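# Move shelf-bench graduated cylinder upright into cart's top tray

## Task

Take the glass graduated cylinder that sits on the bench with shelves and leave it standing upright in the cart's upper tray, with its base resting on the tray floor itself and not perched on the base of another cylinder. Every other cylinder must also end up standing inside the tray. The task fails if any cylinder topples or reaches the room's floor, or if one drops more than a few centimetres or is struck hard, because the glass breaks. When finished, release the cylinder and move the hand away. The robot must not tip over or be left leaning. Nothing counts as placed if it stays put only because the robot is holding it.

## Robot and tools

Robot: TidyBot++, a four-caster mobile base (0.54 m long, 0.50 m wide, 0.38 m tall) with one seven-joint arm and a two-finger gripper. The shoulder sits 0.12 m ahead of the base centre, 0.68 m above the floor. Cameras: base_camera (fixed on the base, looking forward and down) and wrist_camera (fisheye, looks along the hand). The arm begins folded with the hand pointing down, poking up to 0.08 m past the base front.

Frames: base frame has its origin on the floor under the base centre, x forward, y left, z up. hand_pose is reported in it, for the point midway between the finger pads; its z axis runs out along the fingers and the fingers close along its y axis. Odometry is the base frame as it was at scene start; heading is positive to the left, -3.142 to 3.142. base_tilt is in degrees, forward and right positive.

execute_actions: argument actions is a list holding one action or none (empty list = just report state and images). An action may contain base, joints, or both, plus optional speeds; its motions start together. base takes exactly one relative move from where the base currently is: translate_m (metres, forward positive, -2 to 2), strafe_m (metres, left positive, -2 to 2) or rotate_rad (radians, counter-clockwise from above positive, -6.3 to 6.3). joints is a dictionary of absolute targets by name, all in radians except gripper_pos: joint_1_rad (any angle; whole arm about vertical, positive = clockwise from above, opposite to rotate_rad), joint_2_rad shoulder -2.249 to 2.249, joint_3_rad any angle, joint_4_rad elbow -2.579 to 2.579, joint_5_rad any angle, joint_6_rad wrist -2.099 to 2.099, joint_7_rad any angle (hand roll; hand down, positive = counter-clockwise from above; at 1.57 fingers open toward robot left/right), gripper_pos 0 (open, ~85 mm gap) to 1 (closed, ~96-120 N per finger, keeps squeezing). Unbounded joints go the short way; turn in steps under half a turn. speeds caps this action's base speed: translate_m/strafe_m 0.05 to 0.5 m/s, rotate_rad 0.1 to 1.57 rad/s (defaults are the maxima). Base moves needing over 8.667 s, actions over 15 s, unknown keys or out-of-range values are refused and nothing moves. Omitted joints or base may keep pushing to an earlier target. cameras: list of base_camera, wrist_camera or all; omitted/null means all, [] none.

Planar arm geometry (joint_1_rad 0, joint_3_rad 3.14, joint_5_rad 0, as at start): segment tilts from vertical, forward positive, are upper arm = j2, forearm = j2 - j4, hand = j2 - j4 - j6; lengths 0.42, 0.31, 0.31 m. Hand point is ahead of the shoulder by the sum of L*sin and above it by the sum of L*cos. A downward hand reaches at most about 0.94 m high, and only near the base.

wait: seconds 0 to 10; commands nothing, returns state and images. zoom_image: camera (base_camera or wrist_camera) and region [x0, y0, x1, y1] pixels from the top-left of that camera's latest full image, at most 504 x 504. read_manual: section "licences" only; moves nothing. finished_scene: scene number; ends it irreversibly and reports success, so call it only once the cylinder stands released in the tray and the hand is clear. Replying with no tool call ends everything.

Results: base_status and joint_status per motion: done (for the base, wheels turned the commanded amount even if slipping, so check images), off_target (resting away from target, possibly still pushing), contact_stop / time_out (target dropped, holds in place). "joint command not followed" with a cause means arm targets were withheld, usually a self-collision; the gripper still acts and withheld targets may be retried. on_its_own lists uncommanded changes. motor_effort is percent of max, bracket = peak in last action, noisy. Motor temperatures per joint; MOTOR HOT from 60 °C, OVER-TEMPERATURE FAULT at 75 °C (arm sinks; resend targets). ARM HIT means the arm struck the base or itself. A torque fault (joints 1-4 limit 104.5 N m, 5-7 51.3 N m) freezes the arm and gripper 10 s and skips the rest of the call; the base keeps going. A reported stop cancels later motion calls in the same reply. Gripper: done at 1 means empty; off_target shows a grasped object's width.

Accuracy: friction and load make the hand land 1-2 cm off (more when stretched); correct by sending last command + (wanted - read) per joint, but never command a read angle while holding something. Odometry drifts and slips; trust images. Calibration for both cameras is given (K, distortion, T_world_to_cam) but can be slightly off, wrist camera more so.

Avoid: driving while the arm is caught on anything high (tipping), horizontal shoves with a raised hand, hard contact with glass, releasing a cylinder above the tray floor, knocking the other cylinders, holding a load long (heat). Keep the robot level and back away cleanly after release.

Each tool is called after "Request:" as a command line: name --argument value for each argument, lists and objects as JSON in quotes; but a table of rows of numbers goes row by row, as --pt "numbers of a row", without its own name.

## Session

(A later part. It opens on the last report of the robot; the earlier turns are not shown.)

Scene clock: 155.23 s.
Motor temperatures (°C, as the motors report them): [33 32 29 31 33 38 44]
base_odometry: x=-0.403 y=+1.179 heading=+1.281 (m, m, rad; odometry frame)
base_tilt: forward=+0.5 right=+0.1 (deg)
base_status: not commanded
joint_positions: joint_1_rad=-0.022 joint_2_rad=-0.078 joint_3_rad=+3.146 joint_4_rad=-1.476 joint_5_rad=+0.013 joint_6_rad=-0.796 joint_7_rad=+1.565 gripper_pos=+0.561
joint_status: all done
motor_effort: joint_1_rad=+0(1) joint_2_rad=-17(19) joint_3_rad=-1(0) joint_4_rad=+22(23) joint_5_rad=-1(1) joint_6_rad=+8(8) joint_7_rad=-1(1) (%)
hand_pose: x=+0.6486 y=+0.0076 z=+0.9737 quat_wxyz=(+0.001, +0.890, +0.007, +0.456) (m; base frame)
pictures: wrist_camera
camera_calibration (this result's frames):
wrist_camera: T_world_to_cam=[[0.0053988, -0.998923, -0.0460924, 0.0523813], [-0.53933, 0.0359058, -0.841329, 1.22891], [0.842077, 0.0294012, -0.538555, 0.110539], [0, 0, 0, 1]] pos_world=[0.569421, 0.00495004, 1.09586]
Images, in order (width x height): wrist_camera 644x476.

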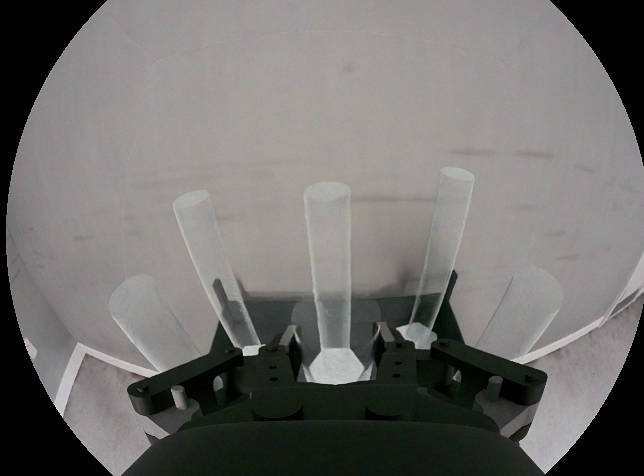

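Contact. Release and back off.

Request:
execute_actions --actions '[{"joints":{"gripper_pos":0.25}}]' --cameras '["wrist_camera"]'

Request:
execute_actions --actions '[{"base":{"translate_m":-0.4},"speeds":{"translate_m":0.2}}]' --cameras '["wrist_camera"]'

Request:
zoom_image --camera "wrist_camera" --region '[200, 100, 470, 340]'

Scene clock: 158.67 s.
Motor temperatures (°C, as the motors report them): [33 32 29 31 33 38 44]
base_odometry: x=-0.403 y=+1.179 heading=+1.281 (m, m, rad; odometry frame)
base_tilt: forward=+0.6 right=+0.1 (deg)
base_status: not commanded
joint_positions: joint_1_rad=-0.022 joint_2_rad=-0.078 joint_3_rad=+3.146 joint_4_rad=-1.477 joint_5_rad=+0.013 joint_6_rad=-0.789 joint_7_rad=+1.565 gripper_pos=+0.250
joint_status: all done
motor_effort: joint_1_rad=+1(0) joint_2_rad=-17(18) joint_3_rad=-1(1) joint_4_rad=+21(22) joint_5_rad=+1(1) joint_6_rad=+7(7) joint_7_rad=-1(1) (%)
hand_pose: x=+0.6498 y=+0.0076 z=+0.9752 quat_wxyz=(+0.001, +0.888, +0.007, +0.459) (m; base frame)
pictures: wrist_camera
camera_calibration (this result's frames):
wrist_camera: T_world_to_cam=[[0.00578097, -0.998918, -0.0461532, 0.0522942], [-0.533949, 0.0359402, -0.844752, 1.23063], [0.845497, 0.0295269, -0.533163, 0.102873], [0, 0, 0, 1]] pos_world=[0.569811, 0.00497117, 1.09684]
Images, in order (width x height): wrist_camera 644x476.

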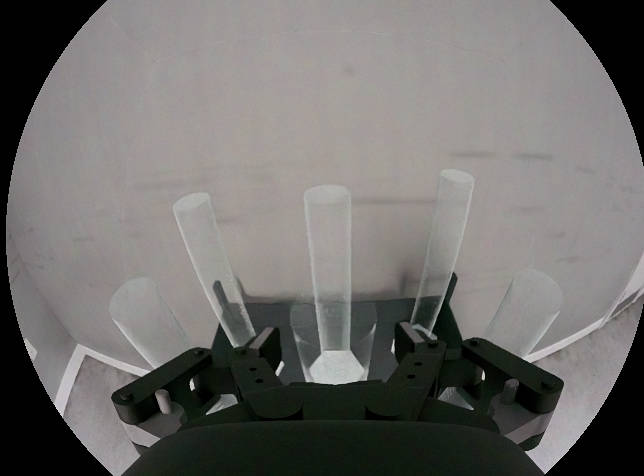

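Scene clock: 161.43 s.
Motor temperatures (°C, as the motors report them): [33 32 29 31 33 38 44]
base_odometry: x=-0.518 y=+0.795 heading=+1.281 (m, m, rad; odometry frame)
base_tilt: forward=+0.5 right=+0.1 (deg)
base_status: done
joint_positions: joint_1_rad=-0.022 joint_2_rad=-0.088 joint_3_rad=+3.146 joint_4_rad=-1.477 joint_5_rad=+0.013 joint_6_rad=-0.786 joint_7_rad=+1.565 gripper_pos=+0.250
joint_status: not commanded
motor_effort: joint_1_rad=+1(1) joint_2_rad=-15(21) joint_3_rad=+0(2) joint_4_rad=+20(22) joint_5_rad=-1(0) joint_6_rad=+6(7) joint_7_rad=-1(1) (%)
hand_pose: x=+0.6474 y=+0.0075 z=+0.9807 quat_wxyz=(+0.001, +0.885, +0.007, +0.465) (m; base frame)
pictures: wrist_camera
camera_calibration (this result's frames):
wrist_camera: T_world_to_cam=[[0.00620207, -0.998906, -0.0463418, 0.052333], [-0.523731, 0.0362335, -0.851113, 1.23366], [0.851861, 0.0295493, -0.522934, 0.0936808], [0, 0, 0, 1]] pos_world=[0.565977, 0.00480785, 1.10139]
Images, in order (width x height): wrist_camera 644x476.

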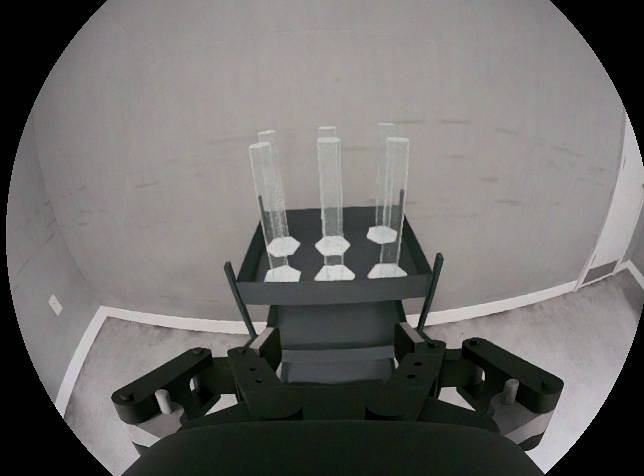

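Region (200, 100, 470, 340) of wrist_camera's 644x476 image, scaled by 1.867.

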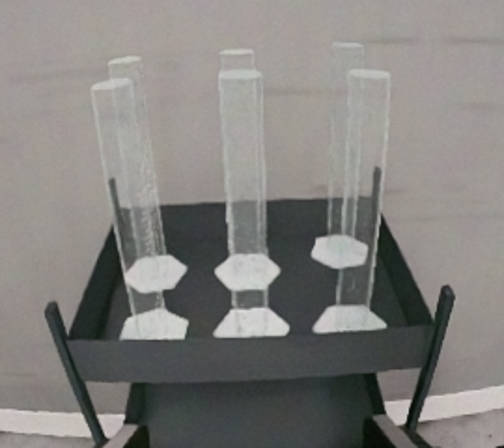

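Request:
finished_scene --scene 1

The scene is finished: the task was done.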